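## Task

Get exactly one small part (block, cylinder or plug) into every pocket of the turntable's trays by dropping parts into the lid's chutes from just above their rims. Each press of the green button turns the table a quarter turn counter-clockwise (seen from above), and about 3.9 s after the press a pocket passes beneath each chute. A press registers only if the table is at rest (white strips on the lid edges mean it is turning) and the button is held down briefly, then released before pressing again. Only 5 quarter turns are available. The table must be stationary at the end, the parts must stay put without any robot holding them, the grippers must be open and the arms moved away, and nothing may be knocked or placed outside the work area.

## Robot and tools

Setup. Four identical i2rt Big YAM arms (arm1, arm2, arm3, arm4) share a table with the turntable. Each has six joints, a two-finger gripper and a wrist camera that rides on top of the hand. The hand reaches roughly 1.0 m from the joint1 axis. Mounting points in metres, with the direction each foot faces in degrees counter-clockwise from +x: arm1 (+0.50, +0.05, +0.81) facing -135; arm2 (-0.12, +0.65, +0.76) facing -52; arm3 (-1.02, -0.11, +0.73) facing +49; arm4 (-0.19, -0.65, +0.80) facing +130. Fixed room cameras are cam_corner and cam_top. Wrist cameras are arm1_cam_wrist to arm4_cam_wrist.

Frame. One shared scene frame, origin on the floor, +z up, lengths in metres. The hand point is midway between the fingertips; the hand's z axis runs along the fingers and the fingers close along its y axis.

execute_actions. Argument actions is a list holding either one action or nothing (empty list = just report state and pictures). An action is an object keyed by arm name; each arm takes one key, joints, an object of absolute joint targets by name (not offsets). Any subset may be given, and arms and joints left out keep their earlier targets and may still be pushing. All listed motions begin together and may finish at different times; one action runs at most 15 s. Joint names, units, ranges and done-tolerances: joint1_rad -2.879..2.879 (±0.045), rotation about the foot, positive counter-clockwise from above, 0 points the arm along its foot direction; joint2_rad 0..3.141 (±0.14), shoulder, 0 has the upper arm pointing back roughly level, increasing lifts it up then forward; joint3_rad 0..3.019 (±0.09), elbow, 0 folded, increasing opens; joint4_rad -1.692..1.57 (±0.055), hand pitch, positive tips fingers up; joint5_rad -1.57..1.57 (±0.03), sideways hand swing, positive to the arm's right; joint6_rad -2.094..2.094 (±0.035), hand roll, positive clockwise viewed from behind; gripper_m 0..0.093 (±0.003), fingertip gap in metres, gripping force around 50-62 N per pad. Argument cameras lists which images to return (names above, or "all"); omitted or null gives all, [] gives none. An unknown key, camera or out-of-range value rejects the whole call and nothing moves. Joints move at different speeds, so the hand can sweep wide between postures.

wait: seconds from 0 to 10; commands nothing new, the scene keeps running, returns state and images. zoom_image: camera name plus region [x0, y0, x1, y1] in pixels of that camera's latest full image, origin top-left, at most 504x504. finished_scene: scene = the number of the scene being ended; irreversible, and it reports whether the job succeeded. A reply without any tool call ends everything.

Reading results. joint_positions gives current joints. joint_status tells how each commanded motion ended: off_target (stopped away from target, maybe still pushing); contact_stop or time_out (the joint now holds where it stopped, though after time_out it may keep a nearby target and keep pushing, listed in on_its_own); not_followed with a "joint command not followed" line and a cause, meaning the self/inter-arm collision check blocked those targets (the gripper part still runs, and blocked targets may be retried on later actions). on_its_own lists what the call did not command; "held at" is a held target, not the actual position. To relieve a joint that keeps pushing, send it its reported position. Tiny target changes may not move a joint. If a result reports a stop, remaining motion calls in that reply are skipped. MOTOR HOT warns from 85 °C; at 100 °C an OVER-TEMPERATURE FAULT drops the arm and its joints show limit_stop_at_motor_heat (resend targets after cooling). Holding loads and pushing raise heat, even during thinking, since the robot keeps its last command while you reply.

Camera calibration lines give fisheye (wrist) or pinhole+radial (room) models with K, D and T_world_to_cam mapping scene coordinates into the camera frame; they may be off by a couple of degrees and millimetres, and wrist poses also inherit joint errors.

Cautions. Arms hitting or squeezing each other can fail the run; the collision check ignores fingers, gripper housings and wrist cameras and can react late, and no state line reports arm-to-arm contact. Arms do not stop on contact and push hard, so avoid pressing into the table, the lid or the button. Don't drop parts from height, slip, slam, or knock anything out of the work area. Press the button only when the table is still, keep it down briefly, then lift. Time drops so the part leaves the gripper as a pocket passes under the chute. Loose objects may occasionally get nudged by something. Finish with grippers open and arms withdrawn.

Each tool is called after "Request:" by a JSON object that holds its "op" and its "data", one argument or row to a line.

## Session

I'll start by looking at the scene.

Request:
{"op": "execute_actions", "data": {
  "actions": []
}}

Scene clock: 0.00 s.
Motor temperatures (°C, as the motors report them): arm1=[20 19 23 19 23 22] | arm2=[20 21 23 23 21 22] | arm3=[21 22 22 20 23 20] | arm4=[21 20 21 19 22 23]
arm1.joint_positions: joint1_rad=+0.740 joint2_rad=+0.442 joint3_rad=+1.461 joint4_rad=-1.530 joint5_rad=-0.017 joint6_rad=-0.016 gripper_m=+0.094
arm1.joint_status: not commanded
arm1.hand: x=+0.4976 y=-0.0747 z=+1.3685 quat_wxyz=(-0.354, -0.613, -0.605, +0.363) (m; scene frame)
arm2.joint_positions: joint1_rad=-0.074 joint2_rad=+0.422 joint3_rad=+1.467 joint4_rad=-1.543 joint5_rad=-0.004 joint6_rad=+0.014 gripper_m=+0.094
arm2.joint_status: not commanded
arm2.hand: x=-0.0630 y=+0.5633 z=+1.3236 quat_wxyz=(-0.459, -0.408, -0.752, +0.238) (m; scene frame)
arm3.joint_positions: joint1_rad=-0.852 joint2_rad=+0.439 joint3_rad=+1.470 joint4_rad=-1.552 joint5_rad=-0.005 joint6_rad=-0.008 gripper_m=+0.095
arm3.joint_status: not commanded
arm3.hand: x=-0.9031 y=-0.1119 z=+1.2884 quat_wxyz=(-0.502, +0.005, -0.865, +0.001) (m; scene frame)
arm4.joint_positions: joint1_rad=-0.119 joint2_rad=+0.447 joint3_rad=+1.455 joint4_rad=-1.538 joint5_rad=-0.017 joint6_rad=+0.015 gripper_m=+0.095
arm4.joint_status: not commanded
arm4.hand: x=-0.2559 y=-0.5401 z=+1.3549 quat_wxyz=(-0.219, +0.762, -0.416, -0.444) (m; scene frame)
pictures: arm1_cam_wrist, arm2_cam_wrist, arm3_cam_wrist, arm4_cam_wrist, cam_corner, cam_top
Images, in order (width x height): arm1_cam_wrist 504x504, arm2_cam_wrist 504x504, arm3_cam_wrist 504x504, arm4_cam_wrist 504x504, cam_corner 896x504, cam_top 896x504.

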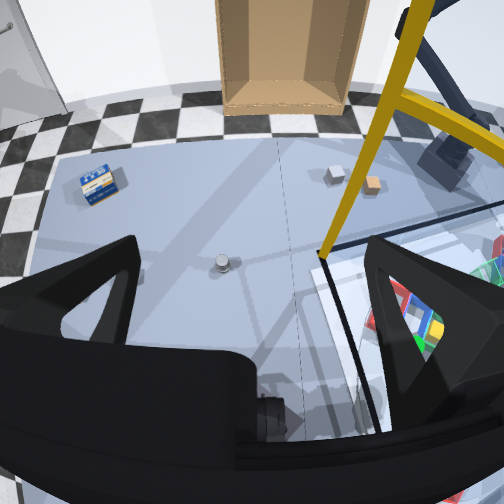

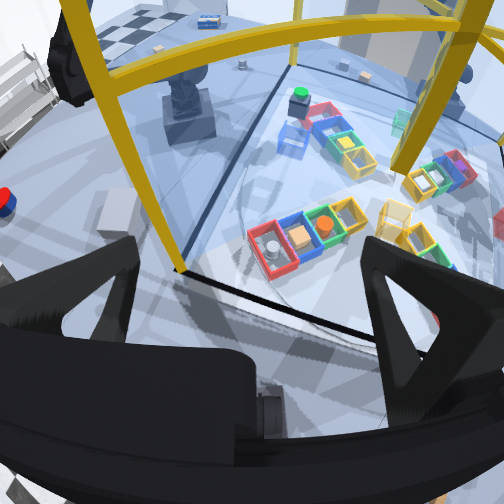

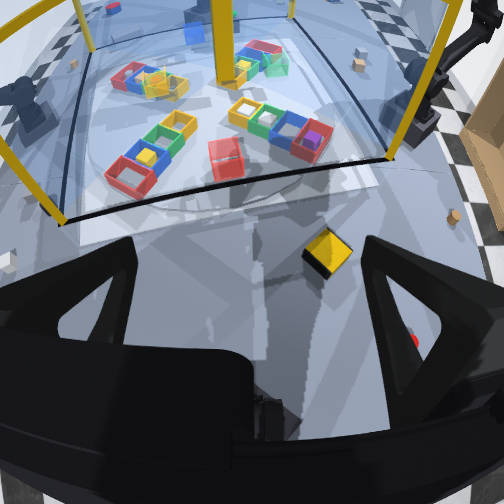

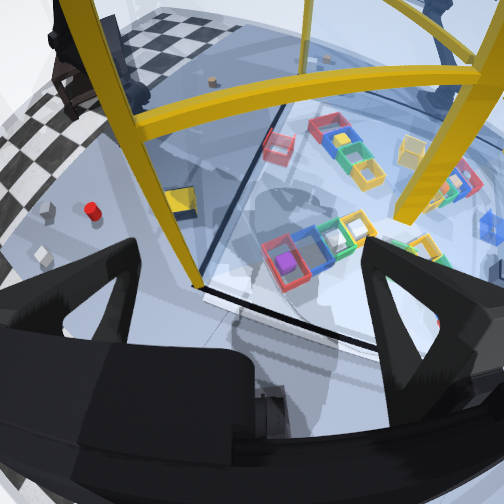

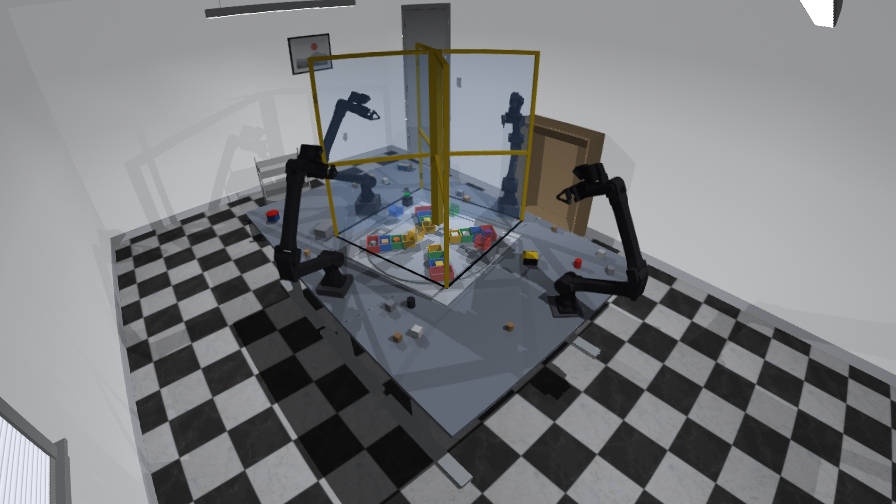

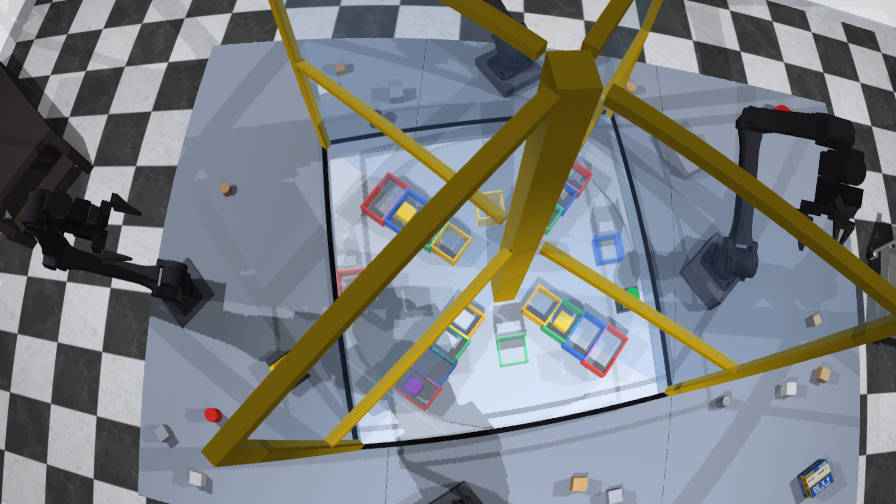

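Request:
{"op": "zoom_image", "data": {
  "camera": "cam_top",
  "region": [300, 100, 700, 460]
}}

Request:
{"op": "zoom_image", "data": {
  "camera": "arm2_cam_wrist",
  "region": [200, 60, 504, 300]
}}

Request:
{"op": "zoom_image", "data": {
  "camera": "arm3_cam_wrist",
  "region": [60, 0, 400, 230]
}}

Request:
{"op": "zoom_image", "data": {
  "camera": "arm4_cam_wrist",
  "region": [200, 80, 504, 320]
}}

Region (300, 100, 700, 460) of cam_top's 896x504 image, scaled by 1.260, with more detail than that image has; it fills the top 454 rows of this view, and the rest is white.

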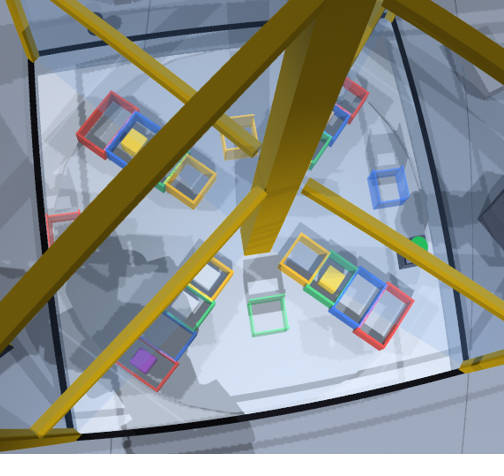

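Region (200, 60, 504, 300) of arm2_cam_wrist's 504x504 image, scaled by 1.658, with more detail than that image has; it fills the top 398 rows of this view, and the rest is white.

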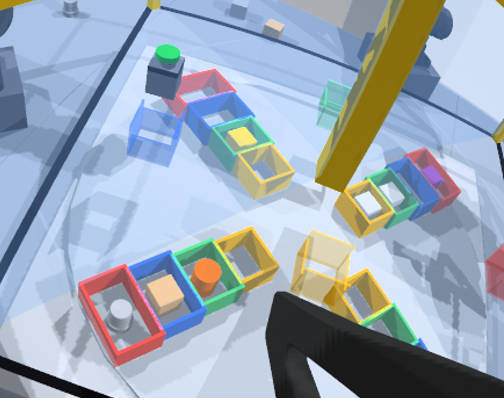

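Region (60, 0, 400, 230) of arm3_cam_wrist's 504x504 image, scaled by 1.482, with more detail than that image has; it fills the top 341 rows of this view, and the rest is white.

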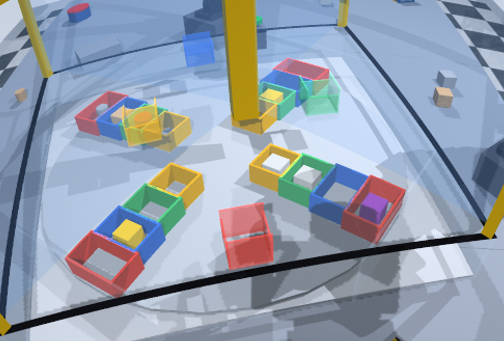

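Region (200, 80, 504, 320) of arm4_cam_wrist's 504x504 image, scaled by 1.658, with more detail than that image has; it fills the top 398 rows of this view, and the rest is white.

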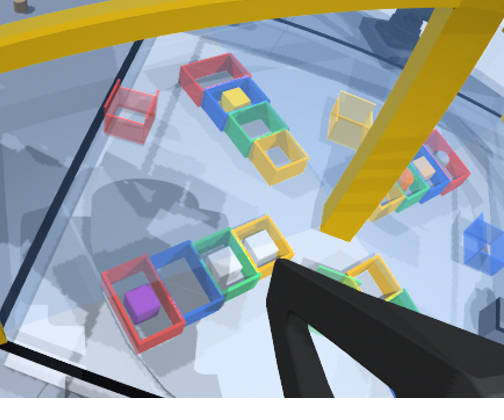

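Request:
{"op": "zoom_image", "data": {
  "camera": "cam_top",
  "region": [680, 290, 896, 504]
}}

Request:
{"op": "zoom_image", "data": {
  "camera": "cam_top",
  "region": [280, 30, 480, 180]
}}

Request:
{"op": "zoom_image", "data": {
  "camera": "cam_top",
  "region": [130, 340, 330, 504]
}}

Request:
{"op": "zoom_image", "data": {
  "camera": "cam_corner",
  "region": [230, 140, 680, 400]
}}

Region (680, 290, 896, 504) of cam_top's 896x504 image, scaled by 2.333, with more detail than that image has; it fills the top 499 rows of this view, and the rest is white.

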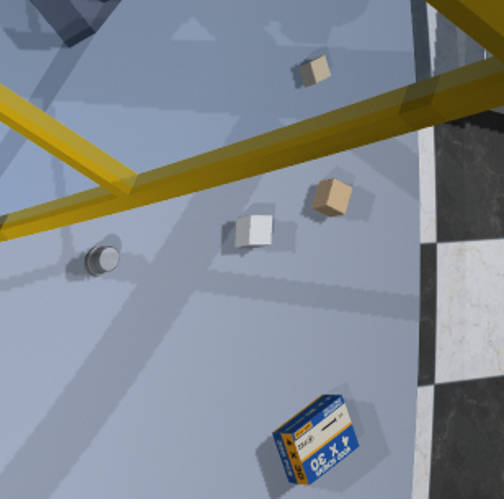

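Region (280, 30, 480, 180) of cam_top's 896x504 image, scaled by 2.520, with more detail than that image has; it fills the top 378 rows of this view, and the rest is white.

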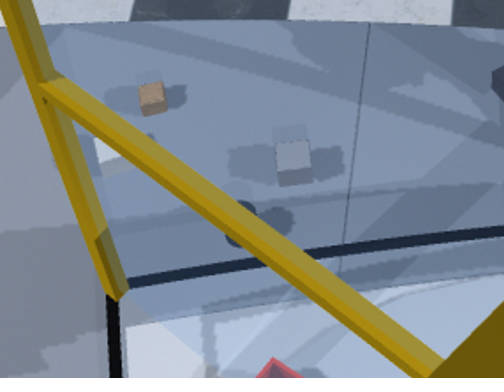

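Region (130, 340, 330, 504) of cam_top's 896x504 image, scaled by 2.520, with more detail than that image has; it fills the top 413 rows of this view, and the rest is white.

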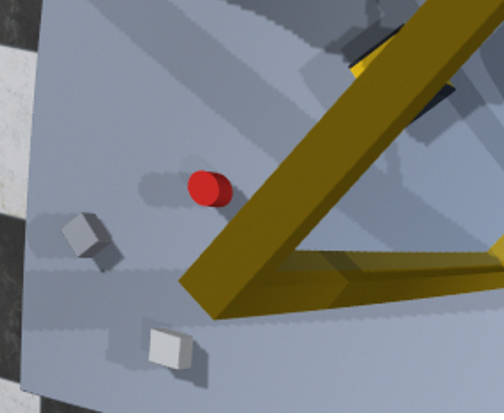

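Region (230, 140, 680, 400) of cam_corner's 896x504 image, scaled by 1.120, with more detail than that image has; it fills the top 291 rows of this view, and the rest is white.

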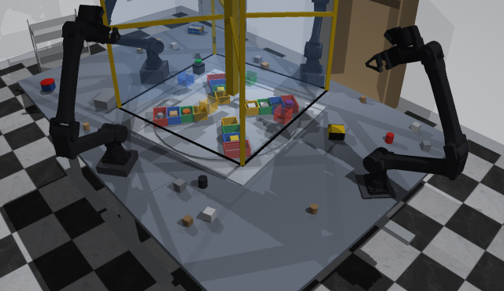

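Request:
{"op": "execute_actions", "data": {
  "actions": [
    {"arm1": {"joints": {"joint2_rad": 1.1}}, "arm2": {"joints": {"joint1_rad": -1.9}}, "arm3": {"joints": {"joint3_rad": 0.8}}, "arm4": {"joints": {"joint4_rad": -0.7}}}
  ],
  "cameras": ["arm1_cam_wrist", "arm2_cam_wrist"]
}}

Scene clock: 3.83 s.
Motor temperatures (°C, as the motors report them): arm1=[20 19 24 20 23 22] | arm2=[20 21 24 23 21 22] | arm3=[21 22 22 20 23 20] | arm4=[21 20 21 19 22 23]
arm1.joint_positions: joint1_rad=+0.740 joint2_rad=+1.108 joint3_rad=+1.461 joint4_rad=-1.530 joint5_rad=-0.017 joint6_rad=-0.016 gripper_m=+0.094
arm1.joint_status: all done
arm1.hand: x=+0.4883 y=-0.3184 z=+1.2152 quat_wxyz=(-0.142, -0.700, -0.687, +0.138) (m; scene frame)
arm2.joint_positions: joint1_rad=-1.896 joint2_rad=+0.422 joint3_rad=+1.467 joint4_rad=-1.543 joint5_rad=-0.004 joint6_rad=+0.014 gripper_m=+0.095
arm2.joint_status: all done
arm2.hand: x=-0.2310 y=+0.6185 z=+1.3213 quat_wxyz=(-0.097, -0.850, -0.137, +0.500) (m; scene frame)
arm3.joint_positions: joint1_rad=-0.852 joint2_rad=+0.439 joint3_rad=+0.807 joint4_rad=-1.551 joint5_rad=-0.005 joint6_rad=-0.008 gripper_m=+0.095
arm3.joint_status: all done
arm3.hand: x=-0.8631 y=-0.1128 z=+0.9930 quat_wxyz=(-0.194, +0.004, -0.981, +0.000) (m; scene frame)
arm4.joint_positions: joint1_rad=-0.119 joint2_rad=+0.447 joint3_rad=+1.455 joint4_rad=-0.719 joint5_rad=-0.017 joint6_rad=+0.015 gripper_m=+0.095
arm4.joint_status: all done
arm4.hand: x=-0.2672 y=-0.5180 z=+1.5491 quat_wxyz=(-0.365, +0.527, -0.287, -0.712) (m; scene frame)
pictures: arm1_cam_wrist, arm2_cam_wrist
camera_calibration (this result's frames):
arm1_cam_wrist: T_world_to_cam=[[-0.999853, 0.0000495889, -0.0171203, 0.506019], [-0.00392587, 0.972685, 0.232094, 0.035803], [0.0166642, 0.232128, -0.972543, 1.37602], [0, 0, 0, 1]] pos_world=[0.483155, -0.354262, 1.33859]
arm2_cam_wrist: T_world_to_cam=[[-0.334464, 0.942306, -0.0139264, -0.639943], [0.846121, 0.293751, -0.444734, 0.61002], [-0.414985, -0.160531, -0.895554, 1.31366], [0, 0, 0, 1]] pos_world=[-0.185039, 0.634711, 1.43884]
Images, in order (width x height): arm1_cam_wrist 504x504, arm2_cam_wrist 504x504.

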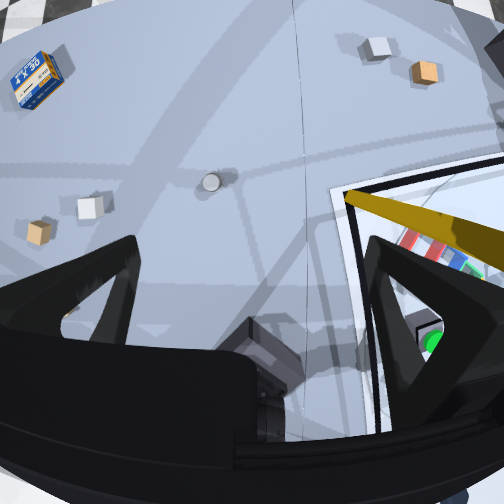

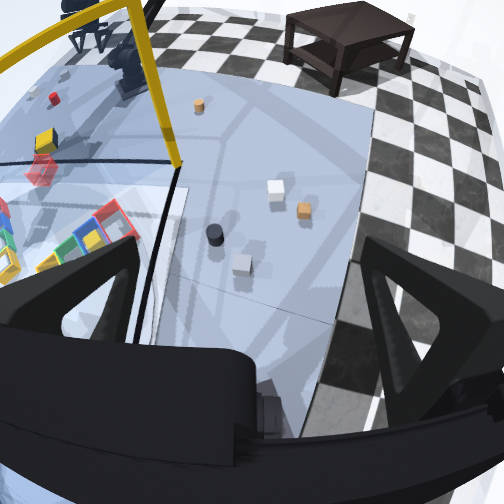

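Request:
{"op": "zoom_image", "data": {
  "camera": "arm1_cam_wrist",
  "region": [0, 140, 260, 280]
}}

Request:
{"op": "zoom_image", "data": {
  "camera": "arm2_cam_wrist",
  "region": [160, 150, 360, 300]
}}

Region (0, 140, 260, 280) of arm1_cam_wrist's 504x504 image, scaled by 1.938, with more detail than that image has; it fills the top 271 rows of this view, and the rest is white.

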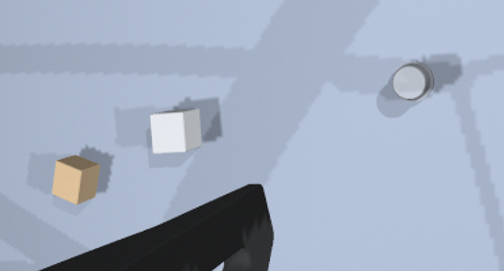

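Region (160, 150, 360, 300) of arm2_cam_wrist's 504x504 image, scaled by 2.520, with more detail than that image has; it fills the top 378 rows of this view, and the rest is white.

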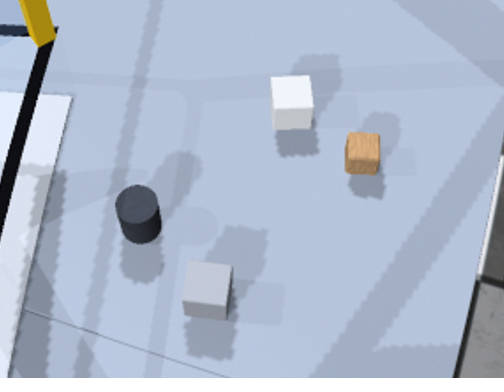

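Request:
{"op": "execute_actions", "data": {
  "actions": [
    {"arm1": {"joints": {"joint1_rad": 0.948, "joint2_rad": 1.555, "joint3_rad": 0.926, "joint4_rad": -0.942, "joint5_rad": 0, "joint6_rad": 0}}, "arm2": {"joints": {"joint1_rad": -1.815, "joint2_rad": 1.412, "joint3_rad": 0.911, "joint4_rad": -1.07, "joint5_rad": 0, "joint6_rad": 0}}, "arm3": {"joints": {"joint1_rad": 0.47, "joint2_rad": 1.161, "joint3_rad": 0.785, "joint4_rad": -1.195, "joint5_rad": 0, "joint6_rad": 0}}, "arm4": {"joints": {"joint1_rad": -2.04, "joint3_rad": 0.737, "joint4_rad": -1.4, "joint5_rad": 0, "joint6_rad": 0}}}
  ],
  "cameras": ["arm1_cam_wrist", "arm2_cam_wrist", "arm3_cam_wrist", "arm4_cam_wrist"]
}}

Scene clock: 10.17 s.
Motor temperatures (°C, as the motors report them): arm1=[20 19 25 20 23 22] | arm2=[20 21 24 24 21 22] | arm3=[21 22 23 20 23 20] | arm4=[21 20 22 19 22 23]
arm1.joint_positions: joint1_rad=+0.953 joint2_rad=+1.569 joint3_rad=+0.911 joint4_rad=-0.959 joint5_rad=-0.002 joint6_rad=-0.013 gripper_m=+0.094
arm1.joint_status: all done
arm1.hand: x=+0.5657 y=-0.3277 z=+0.8409 quat_wxyz=(+0.016, -0.638, -0.770, -0.014) (m; scene frame)
arm2.joint_positions: joint1_rad=-1.819 joint2_rad=+1.403 joint3_rad=+0.907 joint4_rad=-1.081 joint5_rad=-0.003 joint6_rad=+0.014 gripper_m=+0.095
arm2.joint_status: all done
arm2.hand: x=-0.4501 y=+0.5050 z=+0.8479 quat_wxyz=(-0.007, -0.980, -0.200, -0.007) (m; scene frame)
arm3.joint_positions: joint1_rad=+0.470 joint2_rad=+1.156 joint3_rad=+0.798 joint4_rad=-1.198 joint5_rad=+0.000 joint6_rad=-0.008 gripper_m=+0.095
arm3.joint_status: all done
arm3.hand: x=-0.9473 y=+0.1703 z=+0.8541 quat_wxyz=(-0.005, +0.617, -0.787, -0.003) (m; scene frame)
arm4.joint_positions: joint1_rad=-2.035 joint2_rad=+0.455 joint3_rad=+0.731 joint4_rad=-1.390 joint5_rad=-0.001 joint6_rad=+0.008 gripper_m=+0.095
arm4.joint_status: all done
arm4.hand: x=-0.0053 y=-0.6031 z=+1.0407 quat_wxyz=(-0.219, +0.114, -0.969, -0.023) (m; scene frame)
pictures: arm1_cam_wrist, arm2_cam_wrist, arm3_cam_wrist, arm4_cam_wrist
camera_calibration (this result's frames):
arm1_cam_wrist: T_world_to_cam=[[-0.980102, -0.197909, -0.0152143, 0.499323], [-0.163862, 0.763464, 0.624718, -0.176214], [-0.112022, 0.61478, -0.780702, 1.04973], [0, 0, 0, 1]] pos_world=[0.578106, -0.412002, 0.937212]
arm2_cam_wrist: T_world_to_cam=[[-0.405488, 0.914, -0.013561, -0.630817], [0.742447, 0.337962, 0.578407, -0.318289], [0.533247, 0.224469, -0.815636, 0.945133], [0, 0, 0, 1]] pos_world=[-0.523466, 0.471983, 0.94643]
arm3_cam_wrist: T_world_to_cam=[[0.968055, -0.249951, 0.0198493, 0.942324], [-0.216382, -0.792794, 0.569786, -0.551478], [-0.126682, -0.555879, -0.821554, 0.800155], [0, 0, 0, 1]] pos_world=[-0.930186, 0.243116, 0.95289]
arm4_cam_wrist: T_world_to_cam=[[0.225251, -0.9743, -0.000769548, -0.587002], [-0.958103, -0.22165, 0.181411, -0.321711], [-0.176919, -0.0401257, -0.983407, 1.12219], [0, 0, 0, 1]] pos_world=[0.0225281, -0.598195, 1.16148]
Images, in order (width x height): arm1_cam_wrist 504x504, arm2_cam_wrist 504x504, arm3_cam_wrist 504x504, arm4_cam_wrist 504x504.

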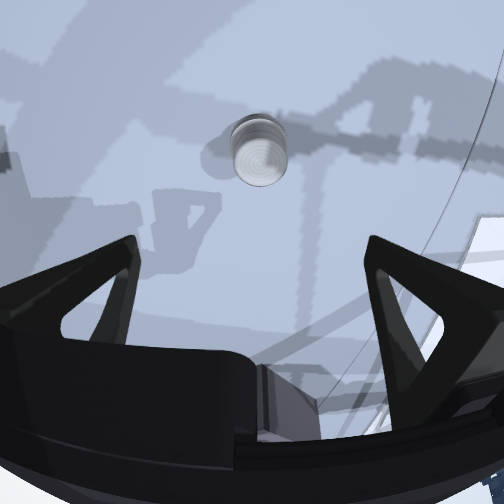

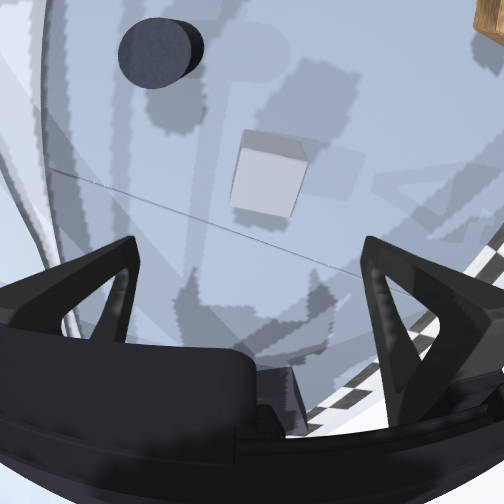

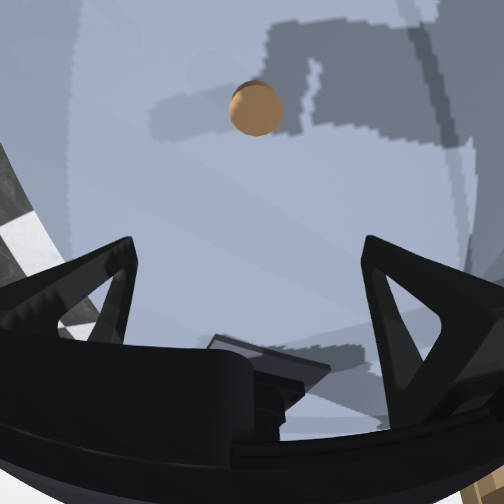

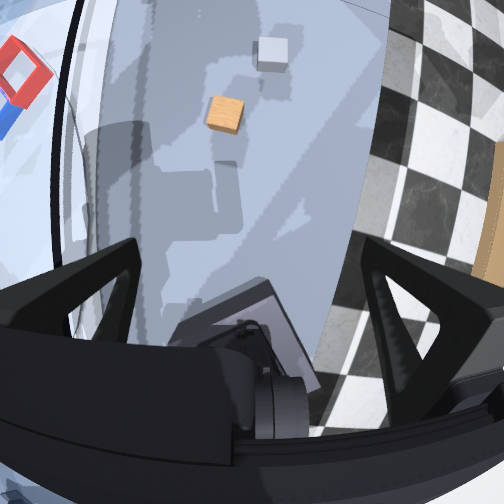

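Request:
{"op": "execute_actions", "data": {
  "actions": [
    {"arm1": {"joints": {"joint1_rad": 0.93, "joint2_rad": 1.747, "joint3_rad": 0.855, "joint4_rad": -0.635}}, "arm2": {"joints": {"joint1_rad": -1.845, "joint2_rad": 1.59, "joint3_rad": 0.78, "joint4_rad": -0.75, "joint6_rad": 0.25}}, "arm3": {"joints": {"joint1_rad": 0.445, "joint2_rad": 1.449, "joint3_rad": 0.725, "joint4_rad": -0.845}}, "arm4": {"joints": {"joint1_rad": -1.942, "joint2_rad": 1.348, "joint3_rad": 0.703, "joint4_rad": -0.92, "joint6_rad": 0.29}}}
  ],
  "cameras": ["arm1_cam_wrist", "arm2_cam_wrist", "arm3_cam_wrist", "arm4_cam_wrist"]
}}

Scene clock: 12.67 s.
Motor temperatures (°C, as the motors report them): arm1=[20 19 25 20 23 22] | arm2=[20 21 25 24 21 22] | arm3=[21 22 23 20 23 20] | arm4=[21 20 22 19 22 23]
arm1.joint_positions: joint1_rad=+0.936 joint2_rad=+1.766 joint3_rad=+0.850 joint4_rad=-0.653 joint5_rad=-0.002 joint6_rad=-0.013 gripper_m=+0.094
arm1.joint_status: all done
arm1.hand: x=+0.5619 y=-0.3441 z=+0.7507 quat_wxyz=(-0.002, -0.644, -0.765, +0.001) (m; scene frame)
arm2.joint_positions: joint1_rad=-1.841 joint2_rad=+1.599 joint3_rad=+0.776 joint4_rad=-0.761 joint5_rad=-0.002 joint6_rad=+0.234 gripper_m=+0.095
arm2.joint_status: all done
arm2.hand: x=-0.4493 y=+0.5124 z=+0.7410 quat_wxyz=(-0.005, -0.997, -0.080, -0.011) (m; scene frame)
arm3.joint_positions: joint1_rad=+0.449 joint2_rad=+1.446 joint3_rad=+0.736 joint4_rad=-0.855 joint5_rad=+0.000 joint6_rad=-0.008 gripper_m=+0.095
arm3.joint_status: all done
arm3.hand: x=-0.9304 y=+0.2074 z=+0.7491 quat_wxyz=(-0.002, +0.608, -0.794, +0.000) (m; scene frame)
arm4.joint_positions: joint1_rad=-1.945 joint2_rad=+1.340 joint3_rad=+0.701 joint4_rad=-0.931 joint5_rad=-0.001 joint6_rad=+0.280 gripper_m=+0.095
arm4.joint_status: all done
arm4.hand: x=+0.1023 y=-0.5503 z=+0.8387 quat_wxyz=(+0.005, +0.025, -1.000, +0.005) (m; scene frame)
pictures: arm1_cam_wrist, arm2_cam_wrist, arm3_cam_wrist, arm4_cam_wrist
camera_calibration (this result's frames):
arm1_cam_wrist: T_world_to_cam=[[-0.983101, -0.182525, -0.0140717, 0.497164], [-0.155959, 0.794796, 0.586495, -0.0729067], [-0.0958659, 0.578779, -0.80983, 0.989382], [0, 0, 0, 1]] pos_world=[0.57224, -0.423943, 0.850987]
arm2_cam_wrist: T_world_to_cam=[[-0.174077, 0.984694, -0.00867255, -0.574616], [0.795849, 0.145868, 0.587662, -0.144048], [0.579932, 0.0953963, -0.80906, 0.938144], [0, 0, 0, 1]] pos_world=[-0.529447, 0.497338, 0.838683]
arm3_cam_wrist: T_world_to_cam=[[0.962637, -0.27006, 0.0199249, 0.936412], [-0.231727, -0.783455, 0.576629, -0.479924], [-0.140114, -0.559701, -0.816763, 0.721389], [0, 0, 0, 1]] pos_world=[-0.91156, 0.280651, 0.847284]
arm4_cam_wrist: T_world_to_cam=[[0.0418024, -0.999098, 0.00750207, -0.561745], [-0.803639, -0.0291611, 0.594402, -0.426523], [-0.593647, -0.0308764, -0.804133, 0.842101], [0, 0, 0, 1]] pos_world=[0.180622, -0.547675, 0.934902]
Images, in order (width x height): arm1_cam_wrist 504x504, arm2_cam_wrist 504x504, arm3_cam_wrist 504x504, arm4_cam_wrist 504x504.

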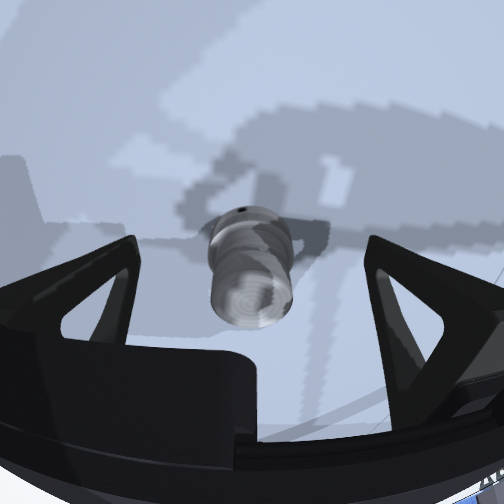

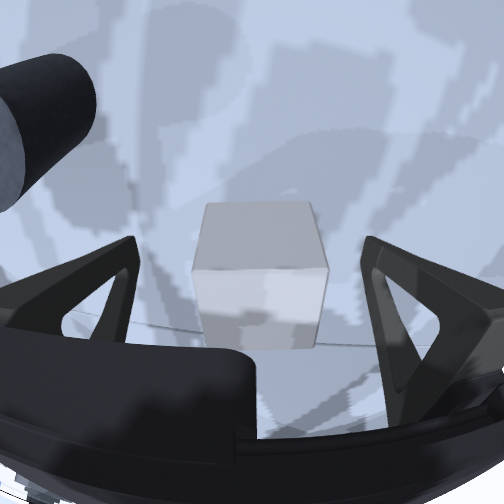

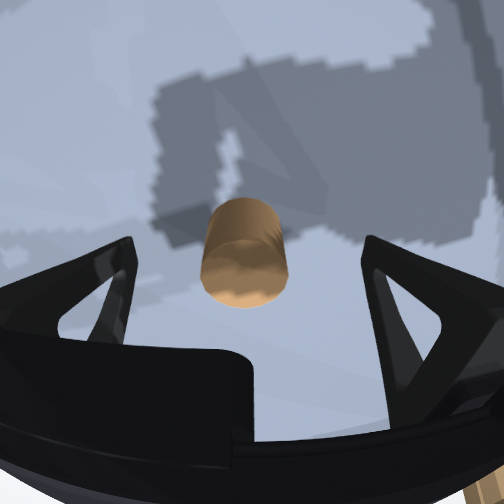

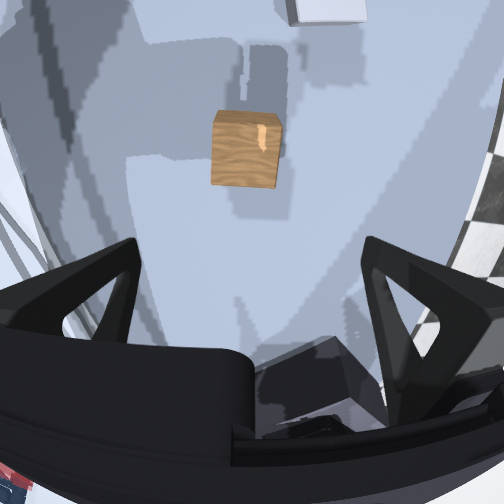

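Request:
{"op": "execute_actions", "data": {
  "actions": [
    {"arm1": {"joints": {"gripper_m": 0.015}}, "arm2": {"joints": {"gripper_m": 0.025}}, "arm3": {"joints": {"joint2_rad": 1.478, "joint3_rad": 0.716, "joint4_rad": -0.815, "gripper_m": 0.06}}, "arm4": {"joints": {"joint2_rad": 1.609, "joint3_rad": 0.636, "joint4_rad": -0.585, "joint6_rad": 0.33}}}
  ],
  "cameras": ["arm1_cam_wrist", "arm2_cam_wrist", "arm3_cam_wrist", "arm4_cam_wrist"]
}}

Scene clock: 14.37 s.
Motor temperatures (°C, as the motors report them): arm1=[20 20 25 20 23 22] | arm2=[20 22 25 24 21 22] | arm3=[21 22 23 20 23 20] | arm4=[21 21 22 19 22 23]
arm1.joint_positions: joint1_rad=+0.936 joint2_rad=+1.766 joint3_rad=+0.850 joint4_rad=-0.653 joint5_rad=-0.002 joint6_rad=-0.012 gripper_m=+0.029
arm1.joint_status: gripper_m off_target (ended at +0.029, target +0.015)
arm1.hand: x=+0.5619 y=-0.3441 z=+0.7507 quat_wxyz=(-0.002, -0.644, -0.765, +0.001) (m; scene frame)
arm2.joint_positions: joint1_rad=-1.841 joint2_rad=+1.599 joint3_rad=+0.776 joint4_rad=-0.761 joint5_rad=-0.001 joint6_rad=+0.235 gripper_m=+0.040
arm2.joint_status: gripper_m off_target (ended at +0.040, target +0.025)
arm2.hand: x=-0.4495 y=+0.5125 z=+0.7410 quat_wxyz=(-0.004, -0.997, -0.080, -0.011) (m; scene frame)
arm3.joint_positions: joint1_rad=+0.449 joint2_rad=+1.460 joint3_rad=+0.727 joint4_rad=-0.825 joint5_rad=+0.000 joint6_rad=-0.008 gripper_m=+0.060
arm3.joint_status: all done
arm3.hand: x=-0.9301 y=+0.2084 z=+0.7420 quat_wxyz=(-0.005, +0.608, -0.794, -0.002) (m; scene frame)
arm4.joint_positions: joint1_rad=-1.945 joint2_rad=+1.607 joint3_rad=+0.635 joint4_rad=-0.596 joint5_rad=-0.001 joint6_rad=+0.320 gripper_m=+0.095
arm4.joint_status: all done
arm4.hand: x=+0.1121 y=-0.5477 z=+0.7426 quat_wxyz=(+0.004, +0.005, -1.000, +0.005) (m; scene frame)
pictures: arm1_cam_wrist, arm2_cam_wrist, arm3_cam_wrist, arm4_cam_wrist
camera_calibration (this result's frames):
arm1_cam_wrist: T_world_to_cam=[[-0.98317, -0.18215, -0.0140738, 0.497334], [-0.155657, 0.794855, 0.586496, -0.0730564], [-0.0956434, 0.578816, -0.80983, 0.98927], [0, 0, 0, 1]] pos_world=[0.572209, -0.423947, 0.850987]
arm2_cam_wrist: T_world_to_cam=[[-0.173337, 0.984829, -0.00807924, -0.57488], [0.796542, 0.145012, 0.586934, -0.142584], [0.579201, 0.095302, -0.809594, 0.93838], [0, 0, 0, 1]] pos_world=[-0.529585, 0.497406, 0.838751]
arm3_cam_wrist: T_world_to_cam=[[0.962608, -0.270166, 0.0199077, 0.936551], [-0.232655, -0.786834, 0.571632, -0.471391], [-0.138772, -0.554889, -0.820269, 0.719055], [0, 0, 0, 1]] pos_world=[-0.911418, 0.281114, 0.840636]
arm4_cam_wrist: T_world_to_cam=[[0.00176293, -0.999972, 0.00725472, -0.554705], [-0.805486, 0.00287927, 0.592608, -0.342384], [-0.592612, -0.0068883, -0.805458, 0.784713], [0, 0, 0, 1]] pos_world=[0.190224, -0.548298, 0.838977]
Images, in order (width x height): arm1_cam_wrist 504x504, arm2_cam_wrist 504x504, arm3_cam_wrist 504x504, arm4_cam_wrist 504x504.

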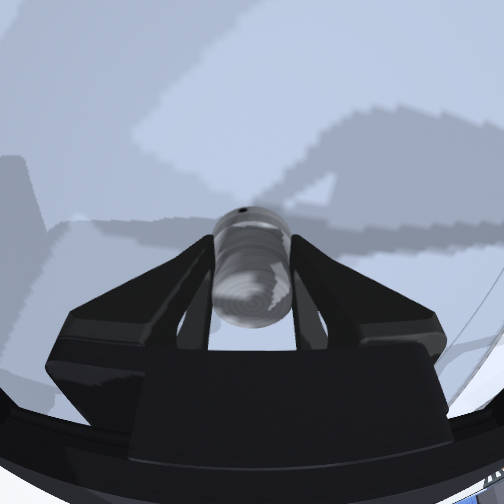

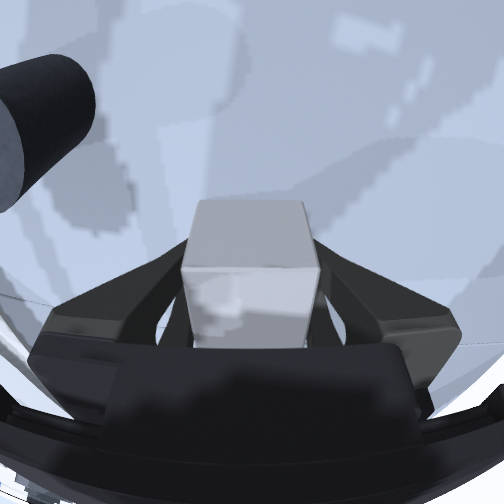

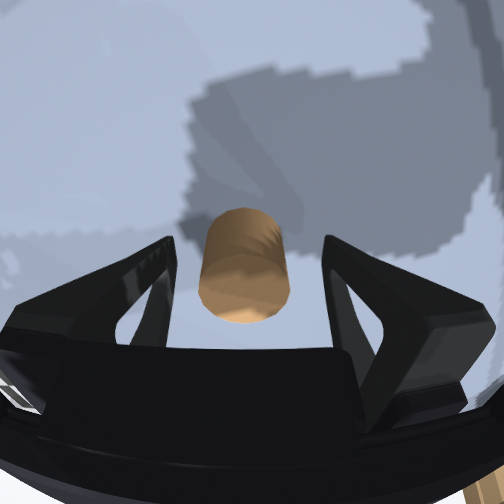

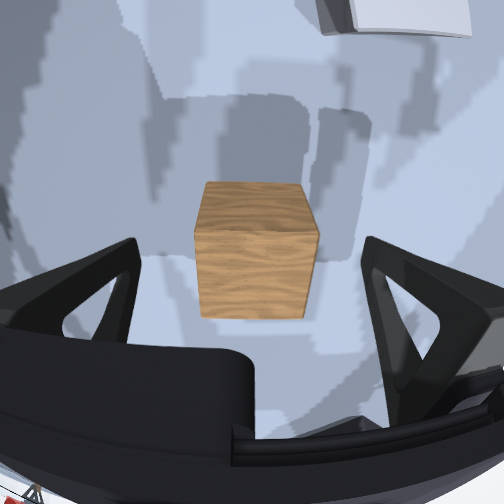

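Request:
{"op": "execute_actions", "data": {
  "actions": [
    {"arm1": {"joints": {"joint2_rad": 0.927, "joint3_rad": 0.83, "joint4_rad": -1.47}}, "arm2": {"joints": {"joint2_rad": 1.279, "joint3_rad": 1.182, "joint4_rad": -1.474}}, "arm3": {"joints": {"gripper_m": 0.015}}, "arm4": {"joints": {"gripper_m": 0.025}}}
  ],
  "cameras": ["arm3_cam_wrist", "arm4_cam_wrist"]
}}

Request:
{"op": "execute_actions", "data": {
  "actions": [
    {"arm1": {"joints": {"joint1_rad": -0.726}}, "arm2": {"joints": {"joint1_rad": -0.75, "joint6_rad": -0.29}}, "arm3": {"joints": {"joint2_rad": 1.15, "joint3_rad": 1.15, "joint4_rad": -1.57}}, "arm4": {"joints": {"joint2_rad": 1.1, "joint3_rad": 0.95, "joint4_rad": -1.42}}}
  ],
  "cameras": ["arm1_cam_wrist", "arm2_cam_wrist", "cam_top"]
}}

Scene clock: 17.33 s.
Motor temperatures (°C, as the motors report them): arm1=[20 20 25 20 23 22] | arm2=[20 22 25 24 21 22] | arm3=[21 22 23 20 23 20] | arm4=[21 21 22 19 22 23]
arm1.joint_positions: joint1_rad=+0.936 joint2_rad=+0.929 joint3_rad=+0.824 joint4_rad=-1.454 joint5_rad=-0.002 joint6_rad=-0.012 gripper_m=+0.029
arm1.joint_status: all done
arm1.hand: x=+0.5363 y=-0.1825 z=+0.9990 quat_wxyz=(-0.007, -0.644, -0.765, +0.005) (m; scene frame)
arm2.joint_positions: joint1_rad=-1.841 joint2_rad=+1.274 joint3_rad=+1.161 joint4_rad=-1.464 joint5_rad=-0.001 joint6_rad=+0.235 gripper_m=+0.040
arm2.joint_status: all done
arm2.hand: x=-0.4491 y=+0.5163 z=+0.9833 quat_wxyz=(-0.005, -0.997, -0.080, -0.008) (m; scene frame)
arm3.joint_positions: joint1_rad=+0.449 joint2_rad=+1.460 joint3_rad=+0.727 joint4_rad=-0.825 joint5_rad=+0.001 joint6_rad=-0.008 gripper_m=+0.032
arm3.joint_status: gripper_m off_target (ended at +0.032, target +0.015)
arm3.hand: x=-0.9300 y=+0.2084 z=+0.7420 quat_wxyz=(-0.005, +0.608, -0.794, -0.002) (m; scene frame)
arm4.joint_positions: joint1_rad=-1.945 joint2_rad=+1.607 joint3_rad=+0.635 joint4_rad=-0.596 joint5_rad=-0.001 joint6_rad=+0.320 gripper_m=+0.040
arm4.joint_status: gripper_m off_target (ended at +0.040, target +0.025)
arm4.hand: x=+0.1121 y=-0.5477 z=+0.7426 quat_wxyz=(+0.004, +0.004, -1.000, +0.005) (m; scene frame)
pictures: arm3_cam_wrist, arm4_cam_wrist
camera_calibration (this result's frames):
arm3_cam_wrist: T_world_to_cam=[[0.962599, -0.270168, 0.020289, 0.936195], [-0.232869, -0.786775, 0.571627, -0.471597], [-0.138472, -0.554972, -0.820263, 0.719346], [0, 0, 0, 1]] pos_world=[-0.911391, 0.281106, 0.840635]
arm4_cam_wrist: T_world_to_cam=[[0.00138146, -0.999973, 0.00725743, -0.554664], [-0.805487, 0.00318813, 0.592605, -0.342212], [-0.592612, -0.00666443, -0.805461, 0.784837], [0, 0, 0, 1]] pos_world=[0.190223, -0.548328, 0.838978]
Images, in order (width x height): arm3_cam_wrist 504x504, arm4_cam_wrist 504x504.

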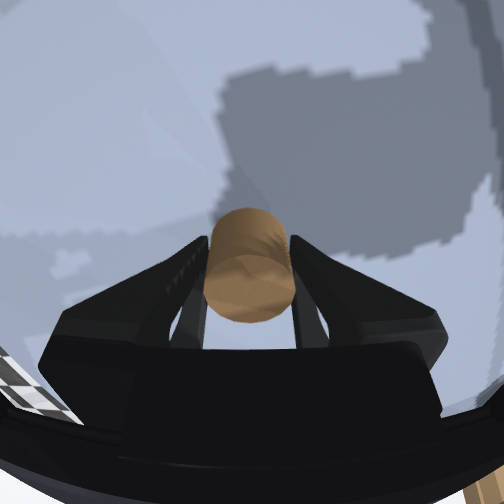

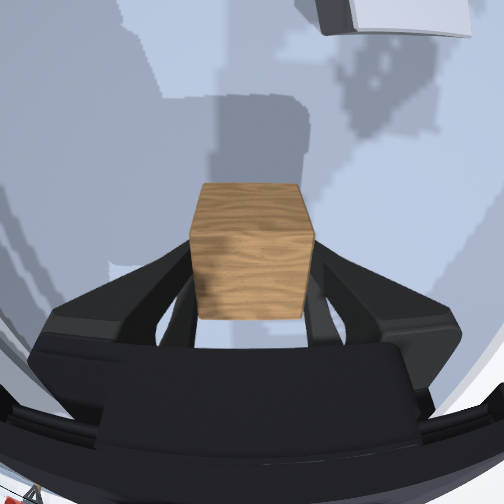

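Scene clock: 19.17 s.
Motor temperatures (°C, as the motors report them): arm1=[20 20 25 20 23 22] | arm2=[20 22 26 23 21 22] | arm3=[21 22 24 20 23 20] | arm4=[21 21 22 19 22 23]
arm1.joint_positions: joint1_rad=-0.722 joint2_rad=+0.929 joint3_rad=+0.824 joint4_rad=-1.454 joint5_rad=+0.000 joint6_rad=-0.012 gripper_m=+0.029
arm1.joint_status: all done
arm1.hand: x=+0.2682 y=+0.0309 z=+0.9980 quat_wxyz=(-0.002, -0.999, -0.041, +0.006) (m; scene frame)
arm2.joint_positions: joint1_rad=-0.747 joint2_rad=+1.274 joint3_rad=+1.161 joint4_rad=-1.464 joint5_rad=-0.001 joint6_rad=-0.275 gripper_m=+0.040
arm2.joint_status: all done
arm2.hand: x=-0.1517 y=+0.2996 z=+0.9885 quat_wxyz=(-0.006, -0.636, -0.772, -0.002) (m; scene frame)
arm3.joint_positions: joint1_rad=+0.449 joint2_rad=+1.140 joint3_rad=+1.136 joint4_rad=-1.561 joint5_rad=+0.001 joint6_rad=-0.008 gripper_m=+0.032
arm3.joint_status: all done
arm3.hand: x=-0.9372 y=+0.1842 z=+0.9850 quat_wxyz=(-0.002, +0.608, -0.794, +0.000) (m; scene frame)
arm4.joint_positions: joint1_rad=-1.945 joint2_rad=+1.085 joint3_rad=+0.940 joint4_rad=-1.411 joint5_rad=-0.001 joint6_rad=+0.320 gripper_m=+0.040
arm4.joint_status: all done
arm4.hand: x=+0.0835 y=-0.5554 z=+0.9938 quat_wxyz=(-0.002, +0.004, -1.000, +0.003) (m; scene frame)
pictures: arm1_cam_wrist, arm2_cam_wrist, cam_top
camera_calibration (this result's frames):
arm1_cam_wrist: T_world_to_cam=[[-0.0956286, 0.995268, -0.01725, 0.00906353], [0.808994, 0.0878045, 0.581222, -0.79346], [0.579986, 0.0416263, -0.813562, 0.783502], [0, 0, 0, 1]] pos_world=[0.18835, 0.0280344, 1.09876]
arm2_cam_wrist: T_world_to_cam=[[-0.978747, -0.204946, -0.00719154, -0.0781528], [-0.173133, 0.807005, 0.564596, -0.817537], [-0.109908, 0.553841, -0.825336, 0.760156], [0, 0, 0, 1]] pos_world=[-0.134487, 0.222733, 1.0884]
Images, in order (width x height): arm1_cam_wrist 504x504, arm2_cam_wrist 504x504, cam_top 896x504.

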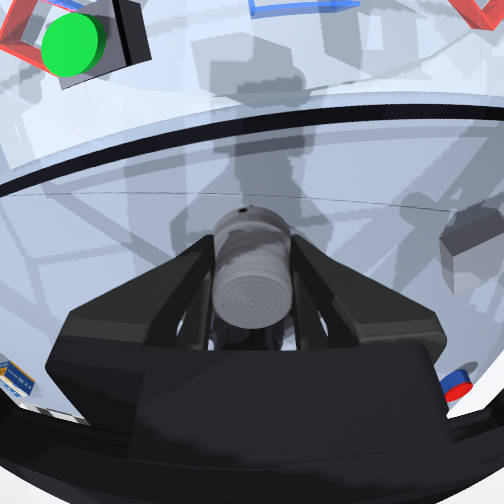

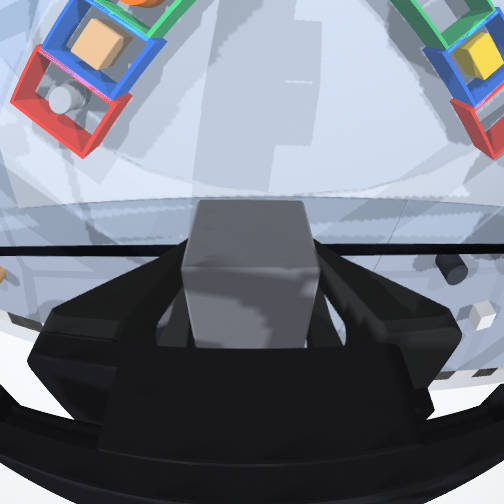

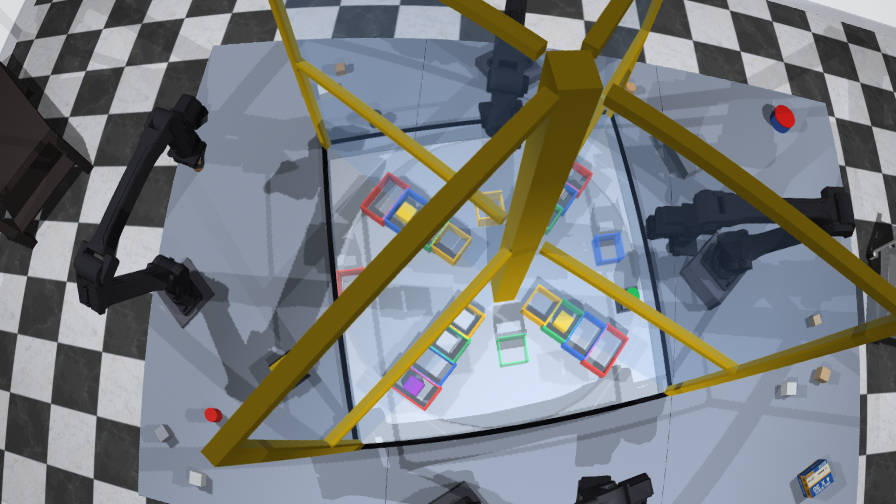

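Request:
{"op": "execute_actions", "data": {
  "actions": [
    {"arm1": {"joints": {"joint1_rad": -0.815, "joint2_rad": 1.327, "joint3_rad": 1.12, "joint4_rad": -1.32, "joint6_rad": -0.24}}, "arm2": {"joints": {"joint1_rad": -0.765, "joint2_rad": 1.605, "joint3_rad": 1.565, "joint4_rad": -1.51}}, "arm3": {"joints": {"joint1_rad": -0.78, "joint6_rad": -0.14}}, "arm4": {"joints": {"joint1_rad": -0.89, "joint2_rad": 1.394, "joint3_rad": 1.225, "joint4_rad": -1.385, "joint6_rad": -0.41}}}
  ],
  "cameras": ["arm1_cam_wrist", "arm2_cam_wrist", "arm3_cam_wrist", "arm4_cam_wrist"]
}}

Scene clock: 21.73 s.
Motor temperatures (°C, as the motors report them): arm1=[20 20 26 20 23 22] | arm2=[20 22 26 23 21 22] | arm3=[21 22 24 20 23 20] | arm4=[21 21 23 19 22 23]
arm1.joint_positions: joint1_rad=-0.812 joint2_rad=+1.338 joint3_rad=+1.066 joint4_rad=-1.328 joint5_rad=+0.000 joint6_rad=-0.226 gripper_m=+0.029
arm1.joint_status: all done
arm1.hand: x=+0.1387 y=+0.0543 z=+0.9752 quat_wxyz=(-0.004, -0.995, -0.103, -0.014) (m; scene frame)
arm2.joint_positions: joint1_rad=-0.759 joint2_rad=+1.610 joint3_rad=+1.502 joint4_rad=-1.507 joint5_rad=-0.001 joint6_rad=-0.275 gripper_m=+0.040
arm2.joint_status: all done
arm2.hand: x=-0.1668 y=+0.1812 z=+0.9856 quat_wxyz=(+0.005, -0.640, -0.768, -0.018) (m; scene frame)
arm3.joint_positions: joint1_rad=-0.781 joint2_rad=+1.140 joint3_rad=+1.136 joint4_rad=-1.561 joint5_rad=+0.000 joint6_rad=-0.129 gripper_m=+0.032
arm3.joint_status: all done
arm3.hand: x=-0.7123 y=-0.0921 z=+0.9859 quat_wxyz=(-0.003, +0.099, -0.995, +0.002) (m; scene frame)
arm4.joint_positions: joint1_rad=-0.888 joint2_rad=+1.398 joint3_rad=+1.180 joint4_rad=-1.385 joint5_rad=+0.000 joint6_rad=-0.400 gripper_m=+0.040
arm4.joint_status: all done
arm4.hand: x=-0.1163 y=-0.2659 z=+0.9835 quat_wxyz=(+0.022, +0.779, -0.627, +0.007) (m; scene frame)
pictures: arm1_cam_wrist, arm2_cam_wrist, arm3_cam_wrist, arm4_cam_wrist
camera_calibration (this result's frames):
arm1_cam_wrist: T_world_to_cam=[[-0.21734, 0.975791, -0.0244214, -0.00208346], [0.767744, 0.186344, 0.613062, -0.708175], [0.602771, 0.114493, -0.789657, 0.808627], [0, 0, 0, 1]] pos_world=[0.0558268, 0.0414149, 1.07264]
arm2_cam_wrist: T_world_to_cam=[[-0.980903, -0.193647, -0.0181902, -0.108839], [-0.166349, 0.786792, 0.59438, -0.747534], [-0.100788, 0.586054, -0.803979, 0.796317], [0, 0, 0, 1]] pos_world=[-0.150852, 0.100393, 1.08256]
arm3_cam_wrist: T_world_to_cam=[[0.187135, -0.982094, 0.0217409, 0.021106], [-0.806094, -0.140875, 0.574775, -1.14867], [-0.56142, -0.125086, -0.818022, 0.518888], [0, 0, 0, 1]] pos_world=[-0.638572, -0.076185, 1.08423]
arm4_cam_wrist: T_world_to_cam=[[0.978214, 0.205827, -0.0270571, 0.193642], [0.178257, -0.765993, 0.61764, -0.784568], [0.106401, -0.609007, -0.785996, 0.747345], [0, 0, 0, 1]] pos_world=[-0.129087, -0.185692, 1.07723]
Images, in order (width x height): arm1_cam_wrist 504x504, arm2_cam_wrist 504x504, arm3_cam_wrist 504x504, arm4_cam_wrist 504x504.

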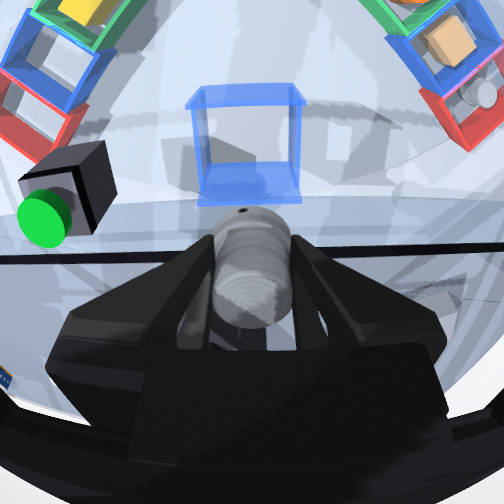

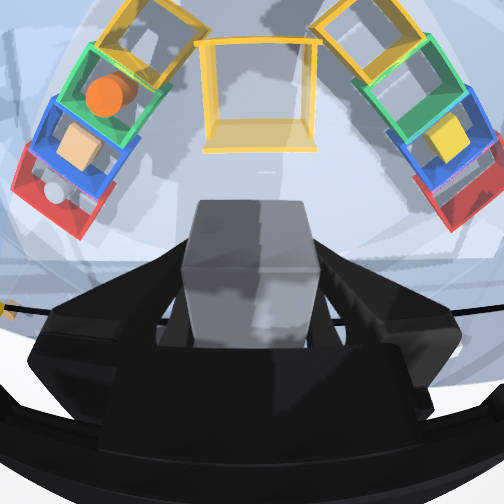

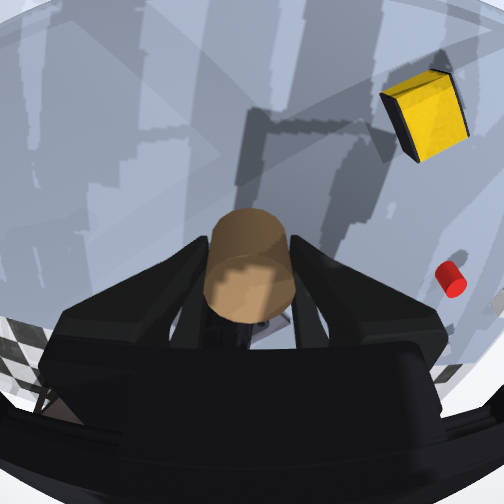

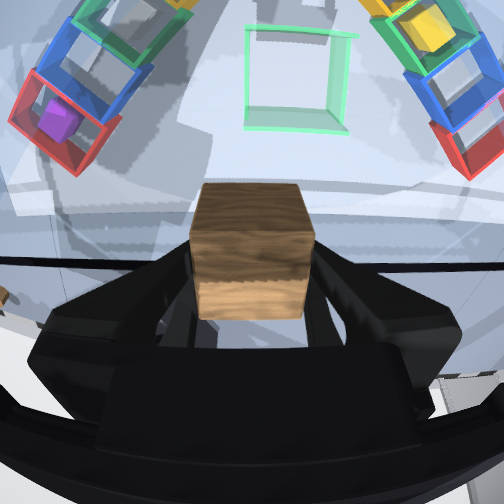

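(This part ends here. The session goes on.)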